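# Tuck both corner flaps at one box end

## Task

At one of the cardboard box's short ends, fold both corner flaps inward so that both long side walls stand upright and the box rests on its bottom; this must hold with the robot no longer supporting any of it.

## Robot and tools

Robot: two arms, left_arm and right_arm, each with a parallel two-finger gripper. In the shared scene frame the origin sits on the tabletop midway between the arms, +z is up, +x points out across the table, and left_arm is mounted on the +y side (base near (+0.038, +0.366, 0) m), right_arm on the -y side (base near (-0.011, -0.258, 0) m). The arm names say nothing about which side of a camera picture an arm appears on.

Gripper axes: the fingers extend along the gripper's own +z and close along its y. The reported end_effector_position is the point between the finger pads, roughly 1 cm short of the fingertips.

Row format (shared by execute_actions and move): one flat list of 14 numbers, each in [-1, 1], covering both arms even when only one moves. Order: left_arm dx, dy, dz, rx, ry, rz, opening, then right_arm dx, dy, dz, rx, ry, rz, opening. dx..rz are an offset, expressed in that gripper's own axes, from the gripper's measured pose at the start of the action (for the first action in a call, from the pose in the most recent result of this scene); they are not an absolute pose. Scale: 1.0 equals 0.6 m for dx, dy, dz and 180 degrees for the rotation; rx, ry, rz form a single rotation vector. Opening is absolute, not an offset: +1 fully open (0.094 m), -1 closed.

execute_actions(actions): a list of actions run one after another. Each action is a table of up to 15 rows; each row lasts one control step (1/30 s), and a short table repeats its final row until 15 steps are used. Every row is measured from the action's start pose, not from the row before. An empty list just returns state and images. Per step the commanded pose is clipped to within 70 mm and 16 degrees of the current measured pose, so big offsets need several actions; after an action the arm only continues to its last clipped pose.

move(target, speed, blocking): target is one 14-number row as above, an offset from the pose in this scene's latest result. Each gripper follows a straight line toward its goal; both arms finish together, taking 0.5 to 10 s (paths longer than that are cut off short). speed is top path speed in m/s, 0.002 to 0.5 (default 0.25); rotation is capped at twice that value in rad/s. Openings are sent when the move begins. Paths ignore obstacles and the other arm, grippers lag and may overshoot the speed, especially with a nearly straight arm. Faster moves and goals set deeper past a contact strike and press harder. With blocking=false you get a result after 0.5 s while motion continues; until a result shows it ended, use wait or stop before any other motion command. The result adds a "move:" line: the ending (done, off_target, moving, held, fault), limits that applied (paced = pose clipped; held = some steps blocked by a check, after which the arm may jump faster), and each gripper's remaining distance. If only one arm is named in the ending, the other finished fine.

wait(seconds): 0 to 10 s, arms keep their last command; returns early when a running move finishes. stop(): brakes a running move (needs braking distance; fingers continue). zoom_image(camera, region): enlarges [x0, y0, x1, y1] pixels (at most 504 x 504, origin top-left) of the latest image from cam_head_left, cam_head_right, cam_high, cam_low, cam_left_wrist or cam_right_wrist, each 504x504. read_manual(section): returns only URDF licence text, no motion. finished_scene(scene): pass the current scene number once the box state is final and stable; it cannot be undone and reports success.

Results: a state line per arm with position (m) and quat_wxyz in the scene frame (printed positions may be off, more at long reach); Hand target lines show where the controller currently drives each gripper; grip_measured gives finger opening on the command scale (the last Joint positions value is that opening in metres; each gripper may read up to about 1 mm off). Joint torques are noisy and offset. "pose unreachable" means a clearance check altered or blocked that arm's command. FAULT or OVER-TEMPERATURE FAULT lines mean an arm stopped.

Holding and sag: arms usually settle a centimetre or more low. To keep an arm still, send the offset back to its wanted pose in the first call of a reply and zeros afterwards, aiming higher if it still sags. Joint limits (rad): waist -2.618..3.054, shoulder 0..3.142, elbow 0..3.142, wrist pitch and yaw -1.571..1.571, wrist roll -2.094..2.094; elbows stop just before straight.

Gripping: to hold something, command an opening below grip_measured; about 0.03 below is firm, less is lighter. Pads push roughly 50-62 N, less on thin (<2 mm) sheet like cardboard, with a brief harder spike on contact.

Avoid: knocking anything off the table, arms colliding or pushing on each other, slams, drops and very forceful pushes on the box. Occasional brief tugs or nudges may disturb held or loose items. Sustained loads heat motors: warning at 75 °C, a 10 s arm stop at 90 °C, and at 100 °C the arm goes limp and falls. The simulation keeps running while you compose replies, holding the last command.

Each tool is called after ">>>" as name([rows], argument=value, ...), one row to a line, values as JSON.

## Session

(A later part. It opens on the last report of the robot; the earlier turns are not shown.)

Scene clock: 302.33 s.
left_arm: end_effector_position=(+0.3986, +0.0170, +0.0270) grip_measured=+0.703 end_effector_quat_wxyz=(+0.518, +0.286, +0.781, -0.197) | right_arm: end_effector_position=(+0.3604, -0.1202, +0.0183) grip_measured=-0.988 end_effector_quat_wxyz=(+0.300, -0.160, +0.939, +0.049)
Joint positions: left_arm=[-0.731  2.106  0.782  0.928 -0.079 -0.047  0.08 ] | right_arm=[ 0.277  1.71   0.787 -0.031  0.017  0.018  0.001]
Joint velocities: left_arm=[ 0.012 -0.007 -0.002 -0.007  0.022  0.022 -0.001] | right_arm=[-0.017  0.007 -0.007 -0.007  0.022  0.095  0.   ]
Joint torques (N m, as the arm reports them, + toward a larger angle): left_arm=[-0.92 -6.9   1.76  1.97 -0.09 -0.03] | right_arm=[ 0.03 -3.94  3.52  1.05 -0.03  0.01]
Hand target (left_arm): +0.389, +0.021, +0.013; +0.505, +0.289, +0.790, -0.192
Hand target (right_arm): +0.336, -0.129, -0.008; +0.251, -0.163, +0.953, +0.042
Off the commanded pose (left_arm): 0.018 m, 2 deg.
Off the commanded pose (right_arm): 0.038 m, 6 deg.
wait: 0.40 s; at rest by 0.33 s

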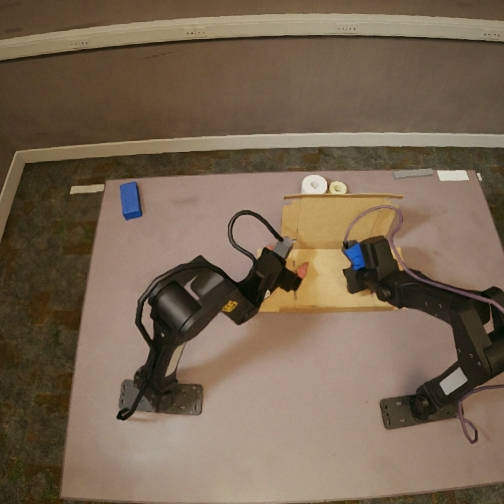

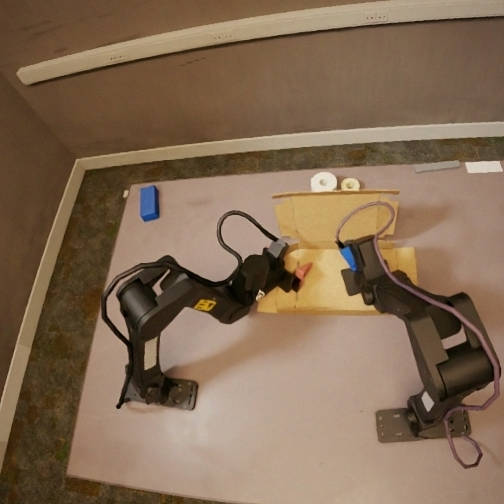

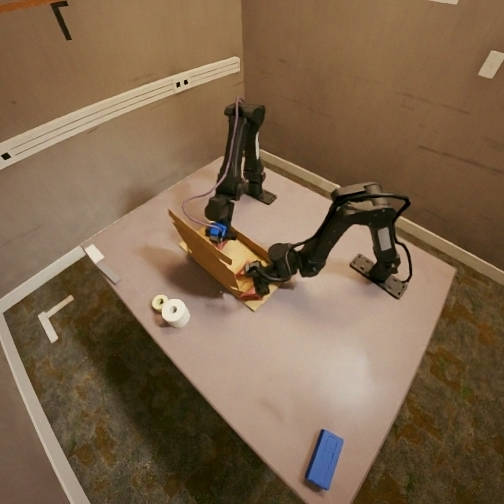

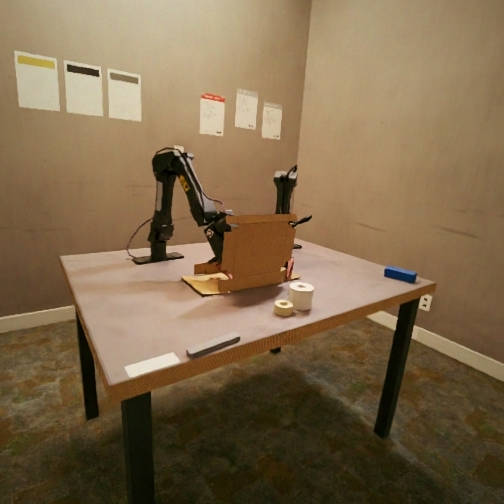

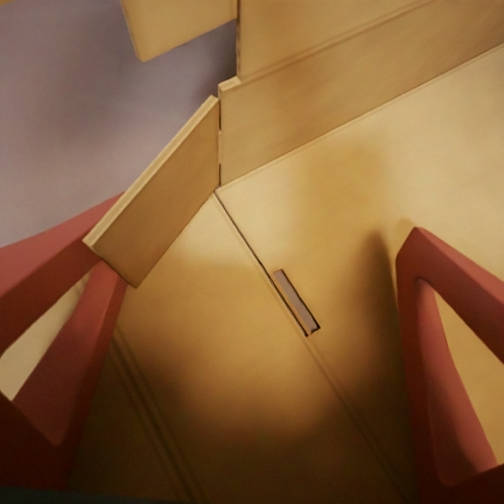

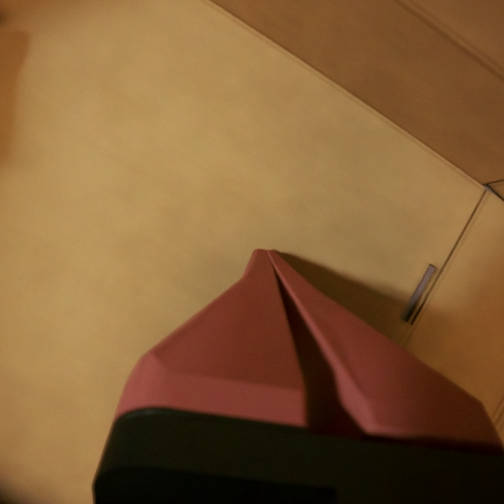

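>>> execute_actions([
  [[0.0278,-0.0063,-0.0074,-0.002,0.011,-0.001,0.675,0.061,-0.0008,0.0143,0,0.033,0,-1],[0.0278,-0.0075,-0.0090,-0.004,0.011,-0.0017,0.65,0.061,-0.0008,0.0143,0,0.033,0,-1],[0.0277,-0.0088,-0.0106,-0.006,0.011,-0.0026,0.62,0.061,-0.0008,0.0143,0,0.033,0,-1],[0.0276,-0.0100,-0.0122,-0.008,0.011,-0.0034,0.59,0.061,-0.0008,0.0143,0,0.033,0,-1],[0.0275,-0.0112,-0.0138,-0.010,0.011,-0.0043,0.56,0.061,-0.0008,0.0143,0,0.033,0,-1],[0.0275,-0.0125,-0.0154,-0.012,0.011,-0.0051,0.53,0.061,-0.0008,0.0143,0,0.033,0,-1],[0.0274,-0.0137,-0.0168,-0.014,0.011,-0.006,0.50,0.061,-0.0008,0.0143,0,0.033,0,-1],[0.0273,-0.0149,-0.0182,-0.0164,0.011,-0.0068,0.47,0.061,-0.0008,0.0143,0,0.033,0,-1],[0.0272,-0.0161,-0.0195,-0.0184,0.011,-0.0077,0.44,0.061,-0.0008,0.0143,0,0.033,0,-1],[0.0272,-0.0174,-0.0207,-0.0205,0.011,-0.0085,0.41,0.061,-0.0008,0.0143,0,0.033,0,-1],[0.0271,-0.0186,-0.0218,-0.0225,0.011,-0.0094,0.385,0.061,-0.0008,0.0143,0,0.033,0,-1],[0.0270,-0.0198,-0.0228,-0.0246,0.011,-0.0102,0.36,0.061,-0.0008,0.0143,0,0.033,0,-1],[0.0269,-0.0210,-0.0237,-0.0266,0.011,-0.0111,0.33,0.061,-0.0008,0.0143,0,0.033,0,-1],[0.0269,-0.0223,-0.0244,-0.0287,0.011,-0.012,0.30,0.061,-0.0008,0.0143,0,0.033,0,-1],[0.0268,-0.0235,-0.0248,-0.0307,0.011,-0.0128,0.28,0.061,-0.0008,0.0143,0,0.033,0,-1]],
])

Scene clock: 334.90 s.
left_arm: end_effector_position=(+0.3853, +0.0133, +0.0235) grip_measured=+0.294 end_effector_quat_wxyz=(+0.524, +0.257, +0.793, -0.176) | right_arm: end_effector_position=(+0.3606, -0.1201, +0.0184) grip_measured=-0.988 end_effector_quat_wxyz=(+0.300, -0.160, +0.939, +0.050)
Joint positions: left_arm=[-0.805  2.106  0.766  0.931 -0.217 -0.103  0.061] | right_arm=[ 0.277  1.71   0.787 -0.03   0.017  0.018  0.001]
Joint velocities: left_arm=[-0.164 -0.007 -0.012  0.022 -0.3   -0.183 -0.022] | right_arm=[-0.007 -0.002 -0.012  0.007 -0.051  0.007 -0.   ]
Joint torques (N m, as the arm reports them, + toward a larger angle): left_arm=[-1.15 -9.04  1.71  1.63 -0.01 -0.03] | right_arm=[ 0.03 -3.87  3.44  1.06 -0.02  0.  ]
Hand target (left_arm): +0.374, +0.018, +0.018; +0.514, +0.249, +0.804, -0.166
Hand target (right_arm): +0.336, -0.129, -0.008; +0.251, -0.163, +0.953, +0.042
Off the commanded pose (left_arm): 0.014 m, 2 deg.
Off the commanded pose (right_arm): 0.038 m, 6 deg.

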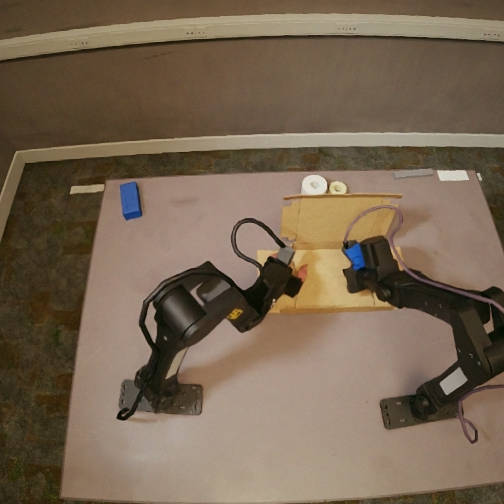

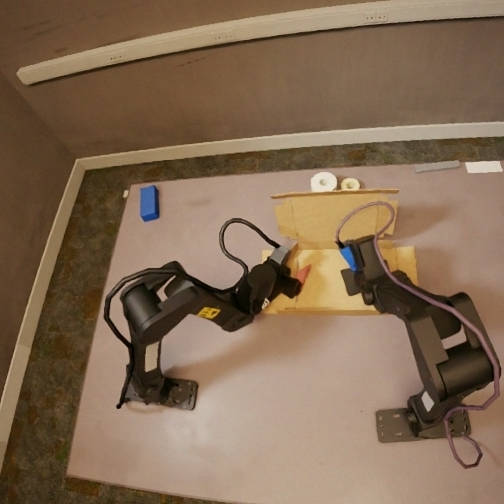

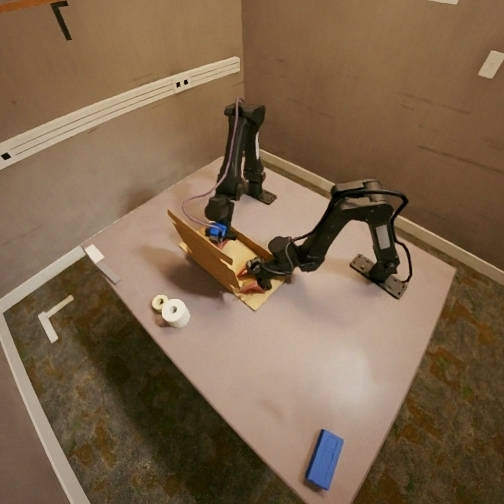

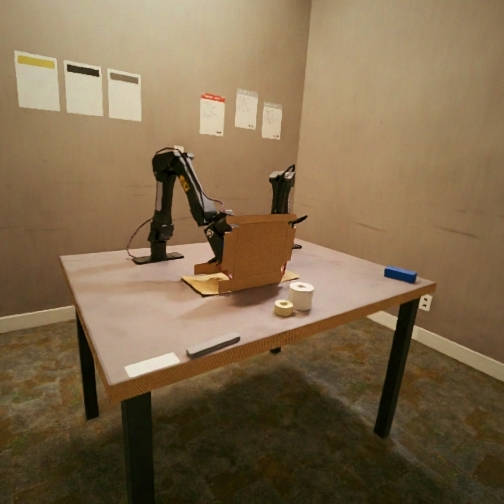

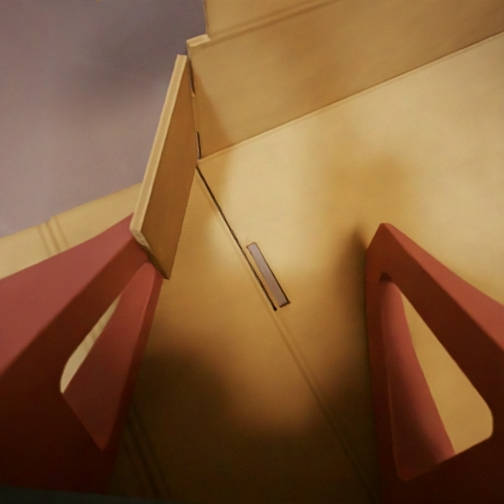

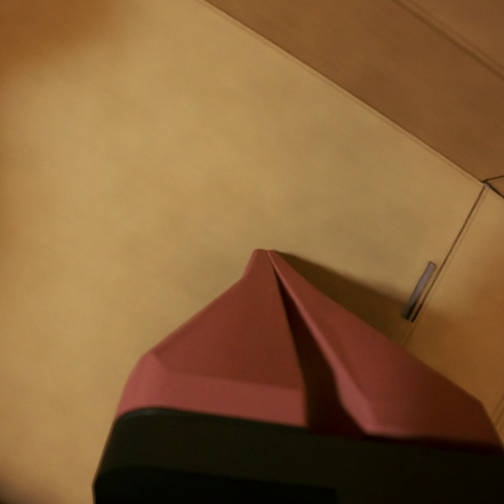

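>>> execute_actions(actions=[])

Scene clock: 337.17 s.
left_arm: end_effector_position=(+0.3837, +0.0132, +0.0238) grip_measured=+0.283 end_effector_quat_wxyz=(+0.526, +0.244, +0.796, -0.173) | right_arm: end_effector_position=(+0.3606, -0.1201, +0.0184) grip_measured=-0.988 end_effector_quat_wxyz=(+0.300, -0.160, +0.939, +0.050)
Joint positions: left_arm=[-0.819  2.106  0.765  0.931 -0.251 -0.128  0.06 ] | right_arm=[ 0.277  1.71   0.787 -0.03   0.017  0.018  0.001]
Joint velocities: left_arm=[-0.012  0.002  0.007  0.051  0.007 -0.037  0.   ] | right_arm=[-0.007  0.012  0.012  0.022 -0.051  0.022 -0.   ]
Joint torques (N m, as the arm reports them, + toward a larger angle): left_arm=[-0.89 -9.    1.66  1.7  -0.17 -0.06] | right_arm=[-0.02 -3.9   3.48  1.06 -0.02 -0.01]
Hand target (left_arm): +0.375, +0.018, +0.018; +0.514, +0.248, +0.804, -0.166
Hand target (right_arm): +0.336, -0.129, -0.008; +0.251, -0.163, +0.953, +0.042
Off the commanded pose (left_arm): 0.013 m, 2 deg.
Off the commanded pose (right_arm): 0.038 m, 6 deg.

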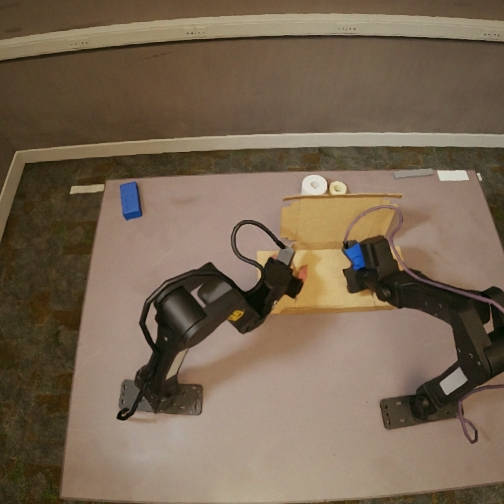

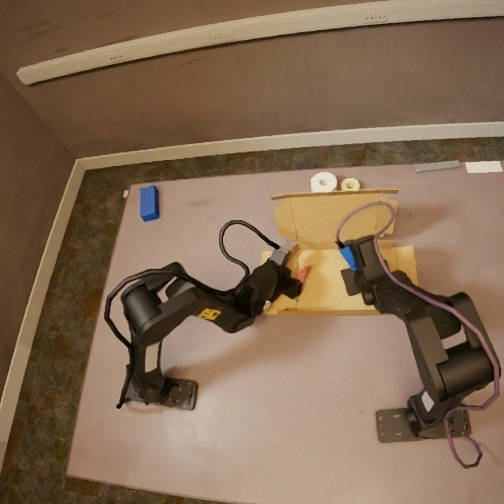

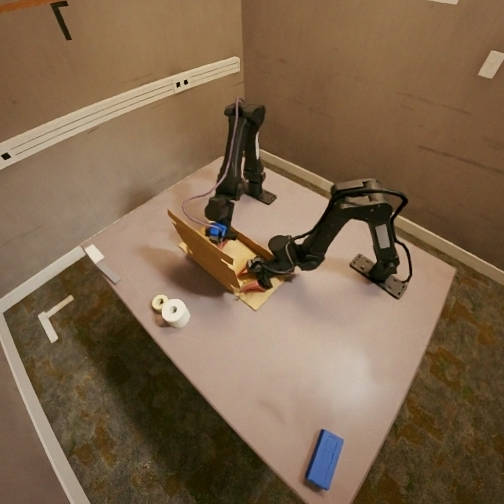

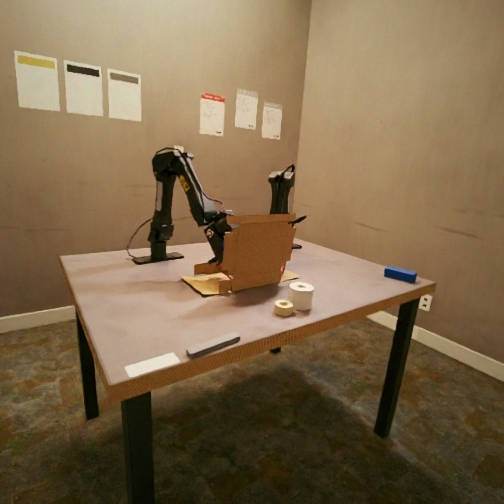

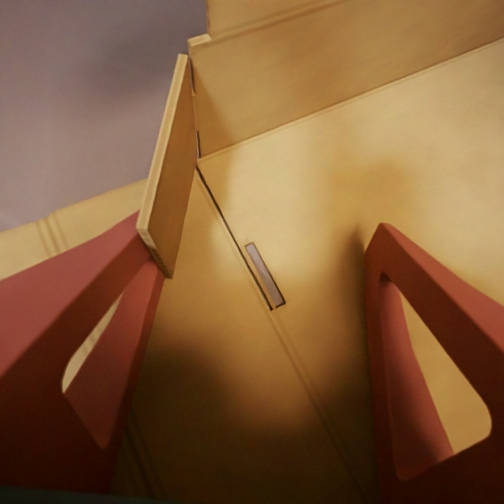

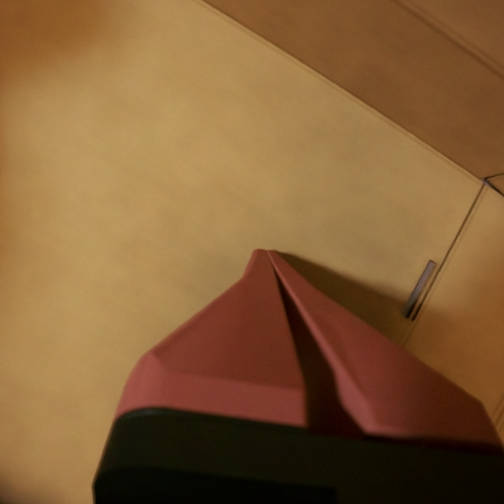

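>>> execute_actions([
  [[0.0153,-0.002,-0.010,0.0007,0.011,0.0003,0.25,0.061,-0.0008,0.0143,0,0.033,0,-1],[0.0154,-0.003,-0.0085,0.0014,0.011,0.0006,0.21,0.061,-0.0008,0.0143,0,0.033,0,-1],[0.0154,-0.004,-0.007,0.002,0.011,0.0009,0.17,0.061,-0.0008,0.0143,0,0.033,0,-1],[0.0155,-0.0047,-0.0055,0.0027,0.011,0.0011,0.13,0.061,-0.0008,0.0143,0,0.033,0,-1],[0.0155,-0.0054,-0.004,0.0034,0.011,0.0014,0.09,0.061,-0.0008,0.0143,0,0.033,0,-1],[0.0156,-0.0061,-0.003,0.0041,0.011,0.0017,0.05,0.061,-0.0008,0.0143,0,0.033,0,-1],[0.0156,-0.0068,-0.002,0.0048,0.011,0.002,0.01,0.061,-0.0008,0.0143,0,0.033,0,-1],[0.0157,-0.0075,-0.001,0.0054,0.011,0.0023,-0.03,0.061,-0.0008,0.0143,0,0.033,0,-1],[0.0157,-0.0082,0,0.0061,0.011,0.0026,-0.07,0.061,-0.0008,0.0143,0,0.033,0,-1],[0.0158,-0.0088,0.0005,0.0068,0.011,0.0029,-0.11,0.061,-0.0008,0.0143,0,0.033,0,-1],[0.0158,-0.0094,0.001,0.0075,0.011,0.0032,-0.15,0.061,-0.0008,0.0143,0,0.033,0,-1],[0.0159,-0.0100,0.0012,0.0082,0.011,0.0034,-0.19,0.061,-0.0008,0.0143,0,0.033,0,-1],[0.0159,-0.0105,0.0012,0.0088,0.011,0.0037,-0.22,0.061,-0.0008,0.0143,0,0.033,0,-1],[0.016,-0.0110,0.0012,0.0095,0.011,0.004,-0.25,0.061,-0.0008,0.0143,0,0.033,0,-1],[0.016,-0.0114,0.0012,0.0102,0.011,0.0043,-0.28,0.061,-0.0008,0.0143,0,0.033,0,-1]],
])

Scene clock: 393.80 s.
left_arm: end_effector_position=(+0.3840, +0.0137, +0.0238) grip_measured=-0.262 end_effector_quat_wxyz=(+0.526, +0.243, +0.796, -0.172) | right_arm: end_effector_position=(+0.3607, -0.1203, +0.0184) grip_measured=-0.988 end_effector_quat_wxyz=(+0.300, -0.160, +0.939, +0.049)
Joint positions: left_arm=[-0.819  2.106  0.765  0.931 -0.254 -0.129  0.035] | right_arm=[ 0.277  1.71   0.787 -0.03   0.018  0.018  0.001]
Joint velocities: left_arm=[ 0.002  0.002  0.007 -0.007 -0.022 -0.037 -0.03 ] | right_arm=[-0.007  0.002  0.002  0.022 -0.007  0.007  0.   ]
Joint torques (N m, as the arm reports them, + toward a larger angle): left_arm=[-0.3  -7.14  3.74  1.72  0.36  0.08] | right_arm=[ 0.   -3.93  3.46  1.07 -0.04 -0.01]
Hand target (left_arm): +0.377, +0.009, +0.015; +0.510, +0.260, +0.800, -0.179
Hand target (right_arm): +0.337, -0.129, -0.008; +0.251, -0.162, +0.953, +0.042
Off the commanded pose (left_arm): 0.012 m, 3 deg.
Off the commanded pose (right_arm): 0.038 m, 6 deg.

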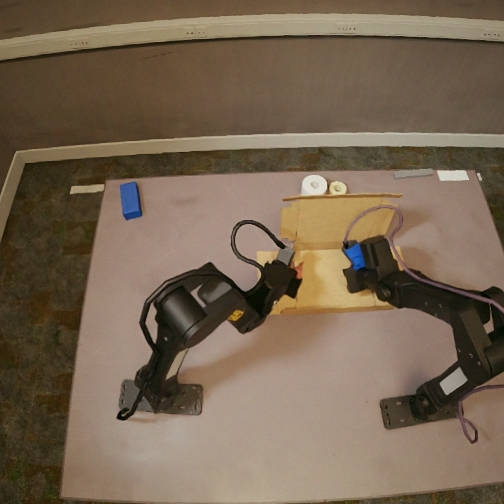

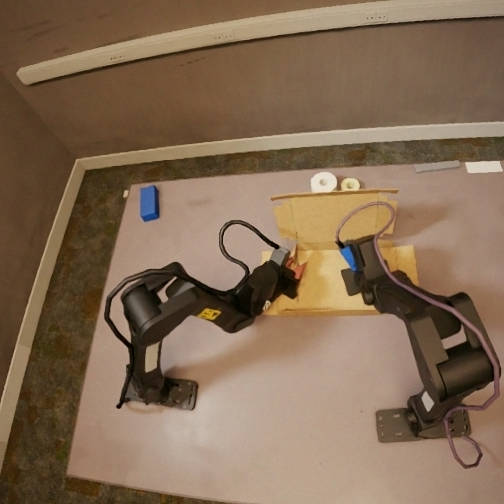

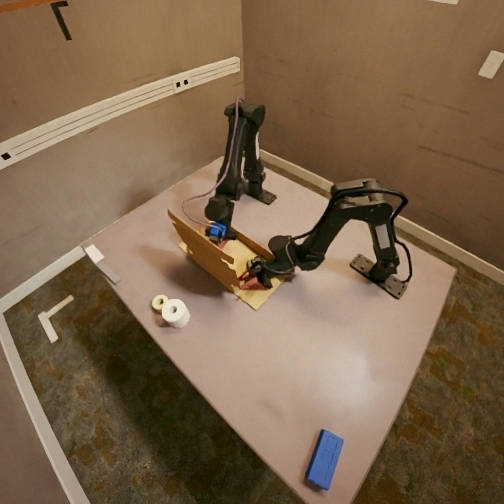

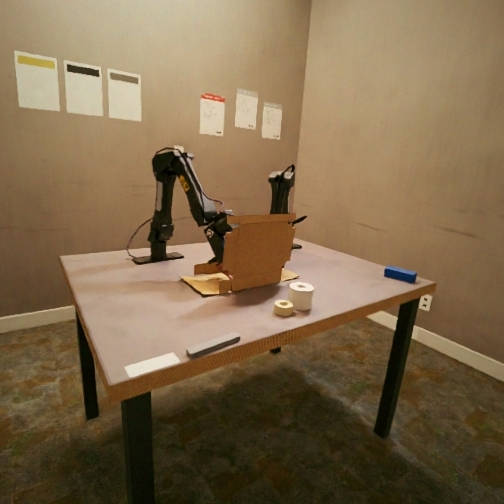

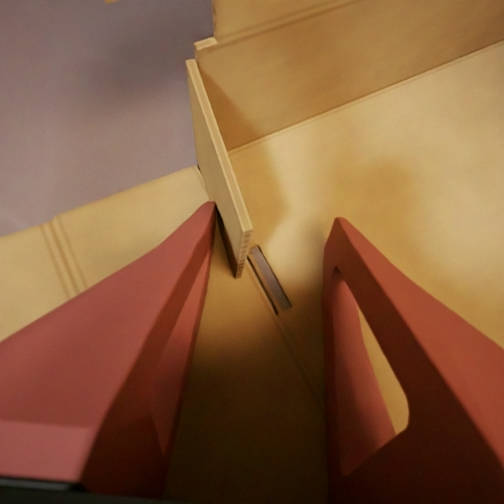

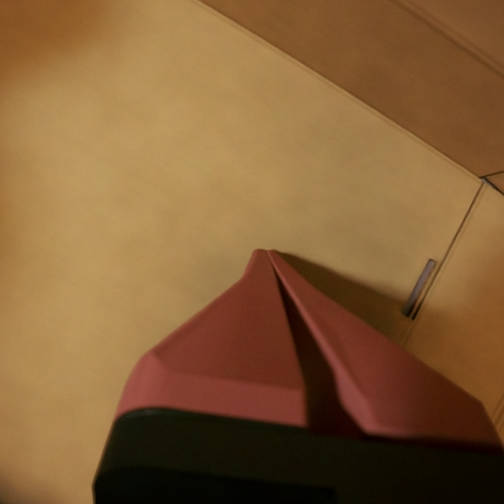

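>>> execute_actions(actions=[])

>>> zoom_image(camera="cam_left_wrist", region=[150, 130, 350, 330])

Scene clock: 398.50 s.
left_arm: end_effector_position=(+0.3838, +0.0133, +0.0237) grip_measured=-0.277 end_effector_quat_wxyz=(+0.526, +0.244, +0.796, -0.173) | right_arm: end_effector_position=(+0.3607, -0.1203, +0.0184) grip_measured=-0.988 end_effector_quat_wxyz=(+0.300, -0.160, +0.939, +0.049)
Joint positions: left_arm=[-0.819  2.106  0.765  0.931 -0.252 -0.129  0.034] | right_arm=[ 0.277  1.71   0.787 -0.03   0.018  0.018  0.001]
Joint velocities: left_arm=[ 0.002 -0.022 -0.007 -0.066  0.007 -0.007 -0.   ] | right_arm=[-0.012  0.002 -0.002 -0.022  0.037  0.022 -0.   ]
Joint torques (N m, as the arm reports them, + toward a larger angle): left_arm=[-0.3  -7.18  3.69  1.71  0.39  0.07] | right_arm=[ 0.02 -3.89  3.53  1.08 -0.03 -0.01]
Hand target (left_arm): +0.377, +0.009, +0.015; +0.510, +0.260, +0.800, -0.178
Hand target (right_arm): +0.337, -0.129, -0.008; +0.251, -0.162, +0.953, +0.042
Off the commanded pose (left_arm): 0.012 m, 3 deg.
Off the commanded pose (right_arm): 0.038 m, 6 deg.

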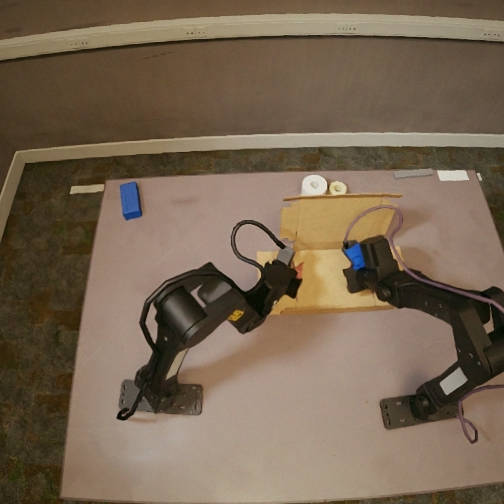

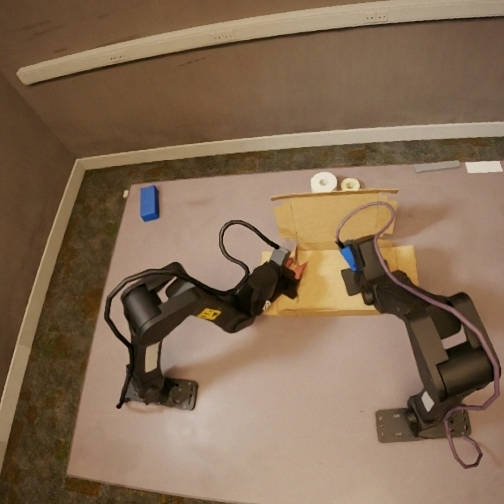

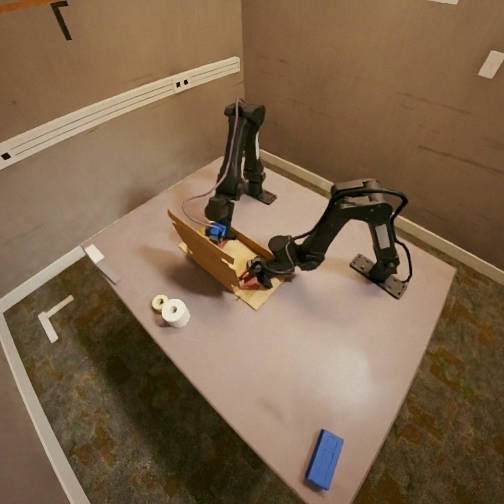

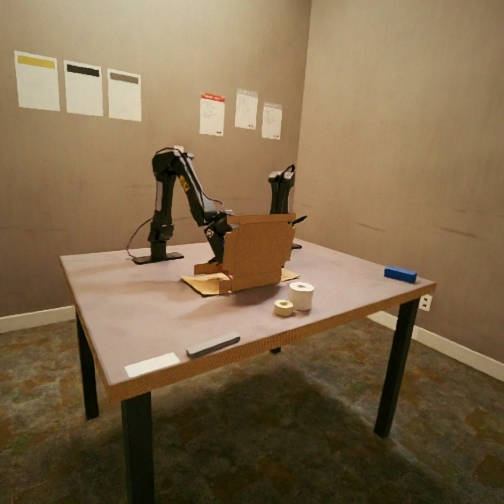

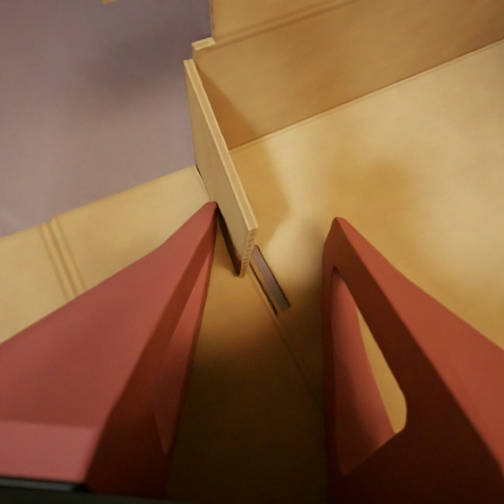

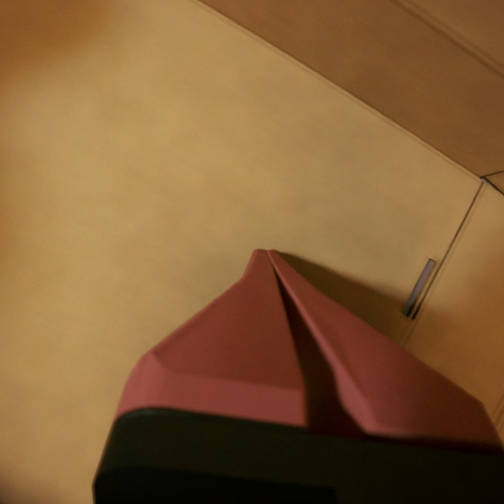

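Region (150, 130, 350, 330) of cam_left_wrist's 504x504 image, scaled by 2.520, with more detail than that image has.

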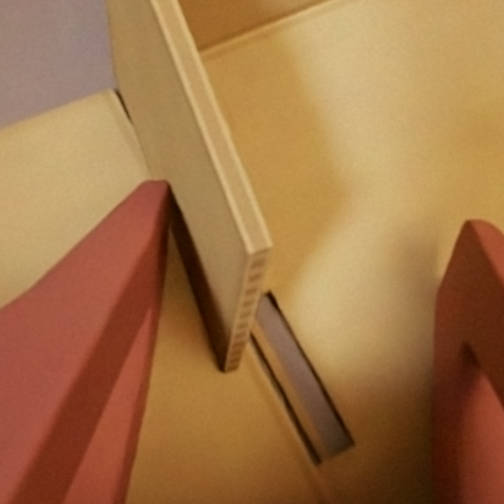

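>>> execute_actions([
  [[0.016,-0.0114,0.0012,0.0102,0.011,0.0043,-0.30,0.061,-0.0008,0.0143,0,0.033,0,-1],[0.016,-0.0116,0.0012,0.0104,0.011,0.0044,-0.32,0.061,-0.0008,0.0143,0,0.033,0,-1],[0.016,-0.0118,0.0012,0.0106,0.011,0.0045,-0.34,0.061,-0.0008,0.0143,0,0.033,0,-1],[0.016,-0.0120,0.0012,0.0108,0.011,0.0046,-0.36,0.061,-0.0008,0.0143,0,0.033,0,-1],[0.016,-0.0122,0.0012,0.011,0.011,0.0046,-0.38,0.061,-0.0008,0.0143,0,0.033,0,-1],[0.016,-0.0124,0.0012,0.011,0.011,0.0046,-0.40,0.061,-0.0008,0.0143,0,0.033,0,-1],[0.016,-0.0126,0.0012,0.011,0.011,0.0046,-0.42,0.061,-0.0008,0.0143,0,0.033,0,-1],[0.016,-0.0128,0.0012,0.011,0.011,0.0046,-0.44,0.061,-0.0008,0.0143,0,0.033,0,-1],[0.016,-0.0130,0.0012,0.011,0.011,0.0046,-0.46,0.061,-0.0008,0.0143,0,0.033,0,-1]],
])

>>> zoom_image(camera="cam_left_wrist", region=[150, 130, 350, 330])

Scene clock: 410.60 s.
left_arm: end_effector_position=(+0.3833, +0.0128, +0.0236) grip_measured=-0.457 end_effector_quat_wxyz=(+0.525, +0.245, +0.796, -0.174) | right_arm: end_effector_position=(+0.3607, -0.1203, +0.0184) grip_measured=-0.988 end_effector_quat_wxyz=(+0.300, -0.160, +0.939, +0.049)
Joint positions: left_arm=[-0.819  2.106  0.765  0.93  -0.248 -0.129  0.026] | right_arm=[ 0.277  1.71   0.787 -0.03   0.018  0.018  0.001]
Joint velocities: left_arm=[-0.002  0.007  0.017 -0.037  0.022  0.081  0.002] | right_arm=[ 0.002 -0.002  0.002  0.022 -0.037  0.051 -0.001]
Joint torques (N m, as the arm reports them, + toward a larger angle): left_arm=[-0.46 -7.06  3.69  1.73  0.32  0.07] | right_arm=[-0.01 -3.92  3.49  1.06 -0.02 -0.01]
Hand target (left_arm): +0.376, +0.009, +0.015; +0.509, +0.261, +0.800, -0.179
Hand target (right_arm): +0.337, -0.129, -0.008; +0.251, -0.162, +0.953, +0.041
Off the commanded pose (left_arm): 0.012 m, 3 deg.
Off the commanded pose (right_arm): 0.038 m, 6 deg.

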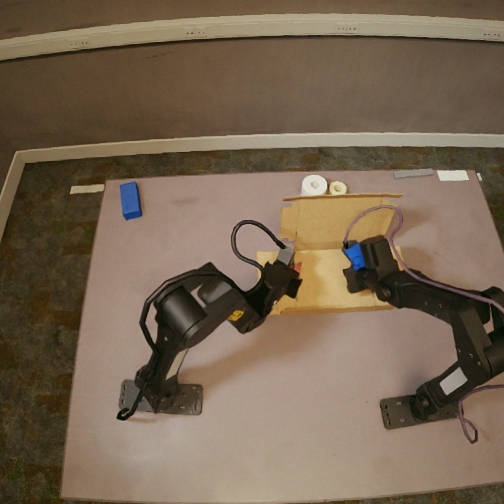

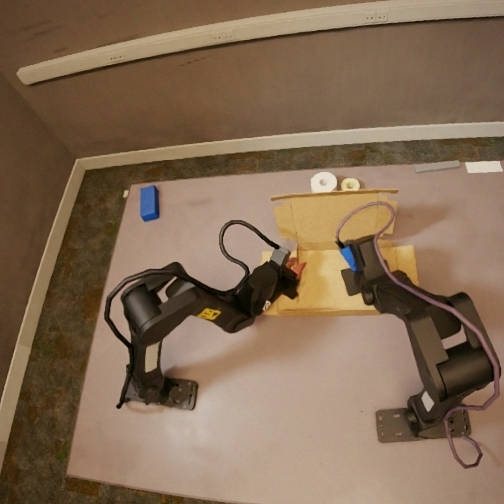

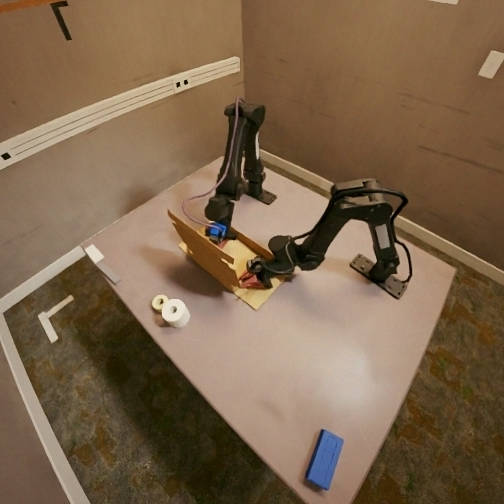

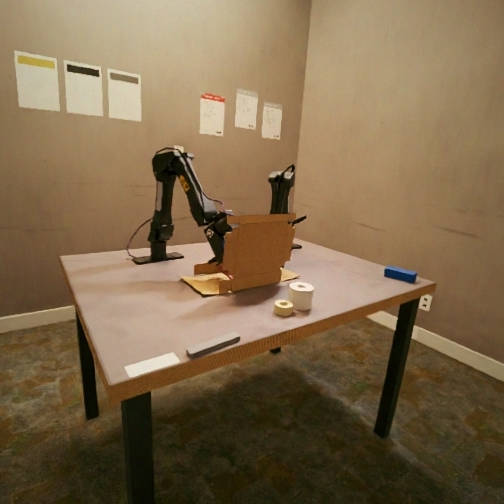

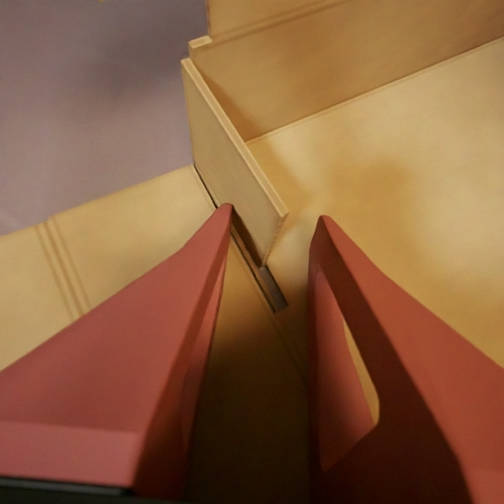

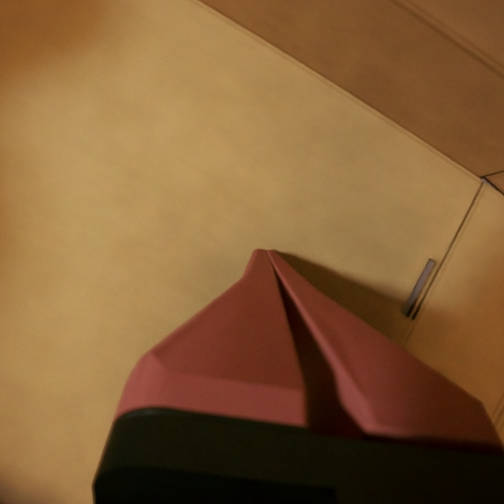

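Region (150, 130, 350, 330) of cam_left_wrist's 504x504 image, scaled by 2.520, with more detail than that image has.

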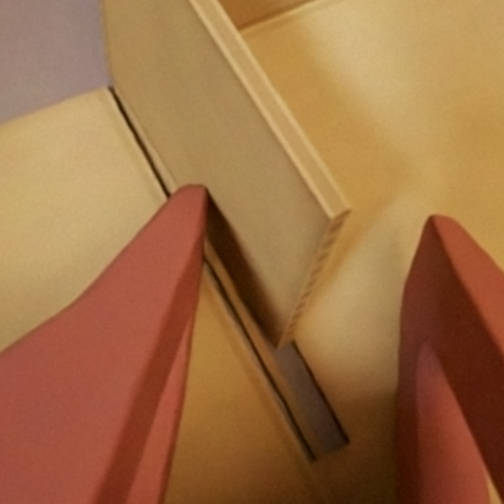

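>>> execute_actions([
  [[0.006,0,0,0,0,0,-0.3,0.061,-0.0008,0.0143,0,0.033,0,-1],[0.002,0,0,0,0,0,-0.15,0.061,-0.0008,0.0143,0,0.033,0,-1],[-0.003,0,-0.002,0,0,0,0.0,0.061,-0.0008,0.0143,0,0.033,0,-1],[-0.009,0,-0.005,0,0,0,0.15,0.061,-0.0008,0.0143,0,0.033,0,-1],[-0.016,0,-0.009,0,0,0,0.3,0.061,-0.0008,0.0143,0,0.033,0,-1],[-0.024,0,-0.013,0,0,0,0.3,0.061,-0.0008,0.0143,0,0.033,0,-1],[-0.032,0,-0.017,0,0,0,0.3,0.061,-0.0008,0.0143,0,0.033,0,-1],[-0.040,0,-0.021,0,0,0,0.3,0.061,-0.0008,0.0143,0,0.033,0,-1],[-0.048,0,-0.025,0,0,0,0.3,0.061,-0.0008,0.0143,0,0.033,0,-1],[-0.056,0,-0.029,0,0,0,0.3,0.061,-0.0008,0.0143,0,0.033,0,-1],[-0.064,0,-0.033,0,0,0,0.3,0.061,-0.0008,0.0143,0,0.033,0,-1],[-0.071,0,-0.037,0,0,0,0.3,0.061,-0.0008,0.0143,0,0.033,0,-1],[-0.077,0,-0.040,0,0,0,0.3,0.061,-0.0008,0.0143,0,0.033,0,-1],[-0.082,0,-0.043,0,0,0,0.3,0.061,-0.0008,0.0143,0,0.033,0,-1],[-0.085,0,-0.045,0,0,0,0.3,0.061,-0.0008,0.0143,0,0.033,0,-1]],
])

Scene clock: 420.93 s.
left_arm: end_effector_position=(+0.3840, +0.0120, +0.0848) grip_measured=+0.297 end_effector_quat_wxyz=(+0.547, +0.235, +0.781, -0.189) | right_arm: end_effector_position=(+0.3607, -0.1203, +0.0184) grip_measured=-0.988 end_effector_quat_wxyz=(+0.300, -0.160, +0.939, +0.049)
Joint positions: left_arm=[-0.819  1.918  0.765  0.807 -0.248 -0.129  0.061] | right_arm=[ 0.277  1.71   0.787 -0.03   0.018  0.018  0.001]
Joint velocities: left_arm=[-0.022 -0.491 -0.007 -0.359  0.022  0.051 -0.001] | right_arm=[-0.002 -0.007 -0.017 -0.007 -0.022 -0.007 -0.001]
Joint torques (N m, as the arm reports them, + toward a larger angle): left_arm=[ 0.15 -7.32  5.05  1.51 -0.09  0.05] | right_arm=[ 0.02 -3.91  3.46  1.07 -0.03 -0.01]
Hand target (left_arm): +0.380, +0.016, +0.082; +0.528, +0.244, +0.794, -0.176
Hand target (right_arm): +0.337, -0.129, -0.008; +0.251, -0.162, +0.953, +0.041
Off the commanded pose (left_arm): 0.007 m, 4 deg.
Off the commanded pose (right_arm): 0.038 m, 6 deg.

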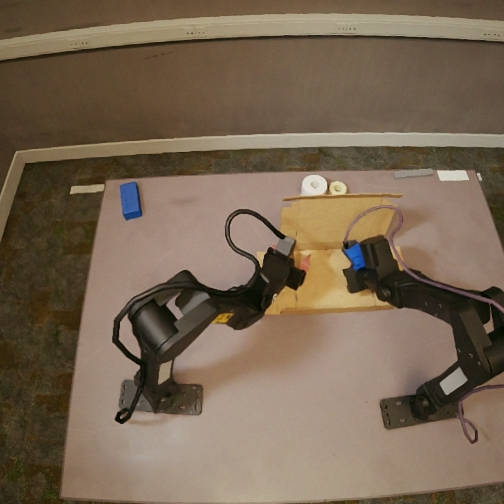

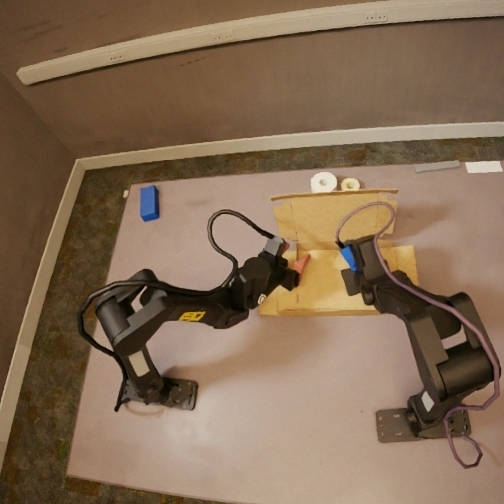

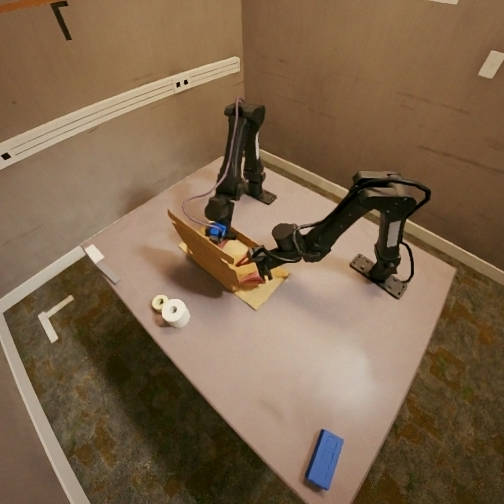

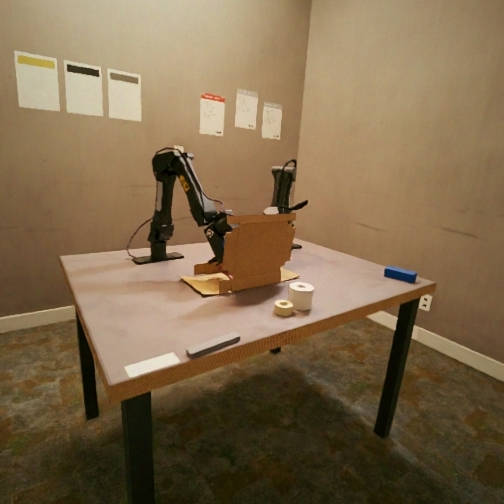

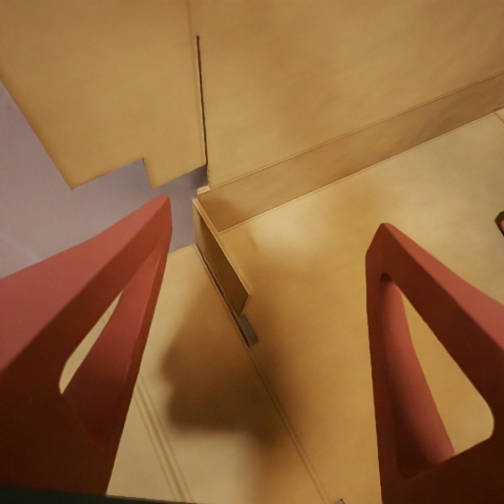

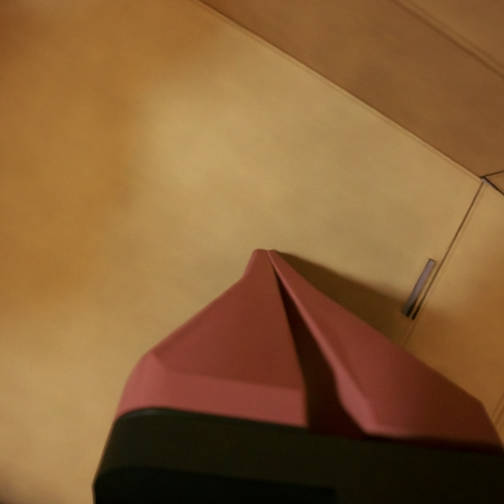

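>>> move(target=[0.1189, 0.0306, -0.2281, 0.1858, 0.0345, 0.0884, 0.3, 0.061, -0.0008, 0.0143, 0, 0.033, 0, -1], speed=0.3)

Scene clock: 507.50 s.
left_arm: end_effector_position=(+0.2709, +0.1096, +0.0666) grip_measured=+0.297 end_effector_quat_wxyz=(+0.446, +0.497, +0.675, -0.313) | right_arm: end_effector_position=(+0.3615, -0.1200, +0.0191) grip_measured=-0.988 end_effector_quat_wxyz=(+0.302, -0.159, +0.938, +0.049)
Joint positions: left_arm=[-0.451  1.506  0.303  0.666  0.652  0.369  0.061] | right_arm=[ 0.277  1.71   0.787 -0.025  0.018  0.018  0.001]
Joint velocities: left_arm=[ 0.007 -0.012  0.002  0.022 -0.081  0.066 -0.001] | right_arm=[-0.007 -0.002  0.022 -0.007 -0.007  0.051  0.   ]
Joint torques (N m, as the arm reports them, + toward a larger angle): left_arm=[ 0.97 -4.86  3.6   1.56  0.36  0.07] | right_arm=[-0.06 -3.92  3.49  1.03 -0.01  0.01]
Hand target (left_arm): +0.268, +0.114, +0.066; +0.440, +0.496, +0.679, -0.315
Hand target (right_arm): +0.337, -0.129, -0.008; +0.251, -0.162, +0.953, +0.041
Off the commanded pose (left_arm): 0.007 m, 1 deg.
Off the commanded pose (right_arm): 0.039 m, 6 deg.
move: off_target (right_arm)

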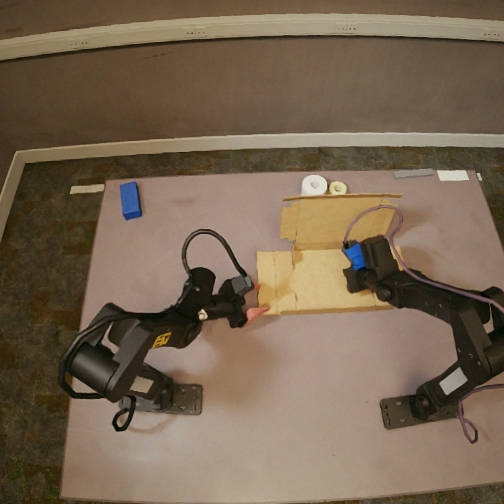

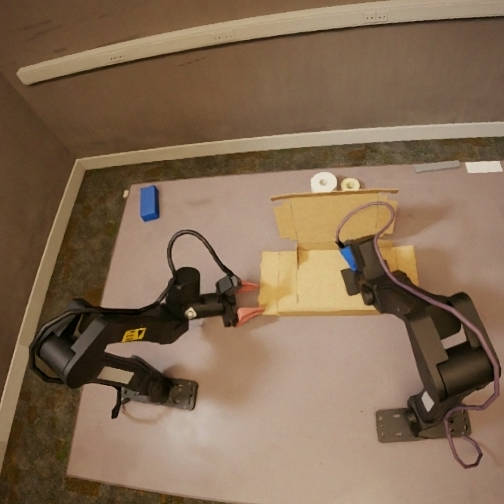

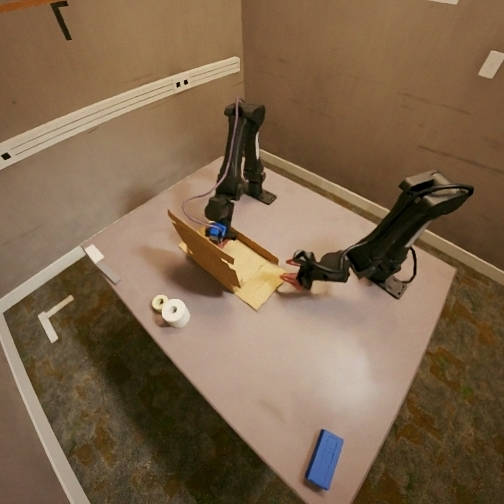

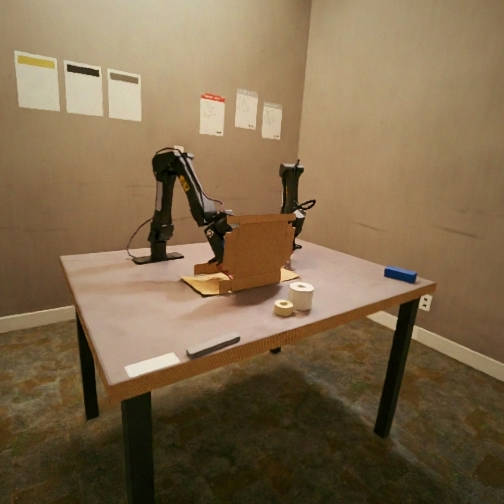

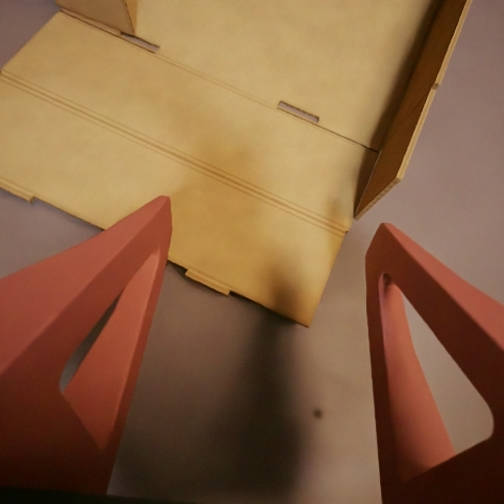

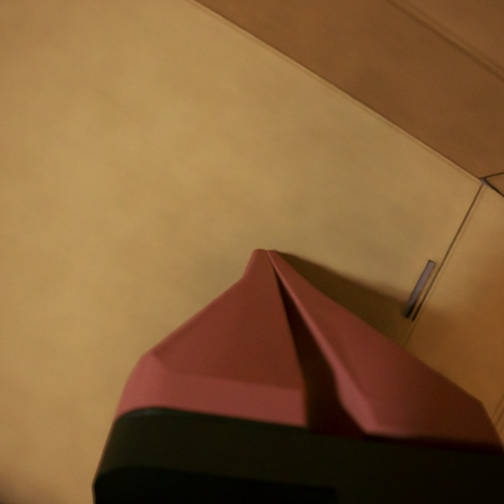

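>>> zoom_image(camera="cam_left_wrist", region=[280, 40, 500, 260])

Region (280, 40, 500, 260) of cam_left_wrist's 504x504 image, scaled by 2.291, with more detail than that image has.

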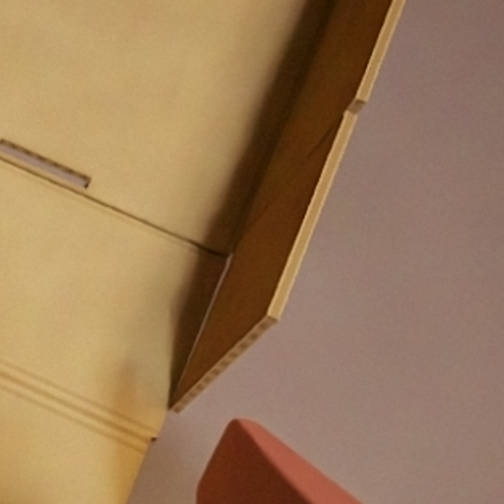

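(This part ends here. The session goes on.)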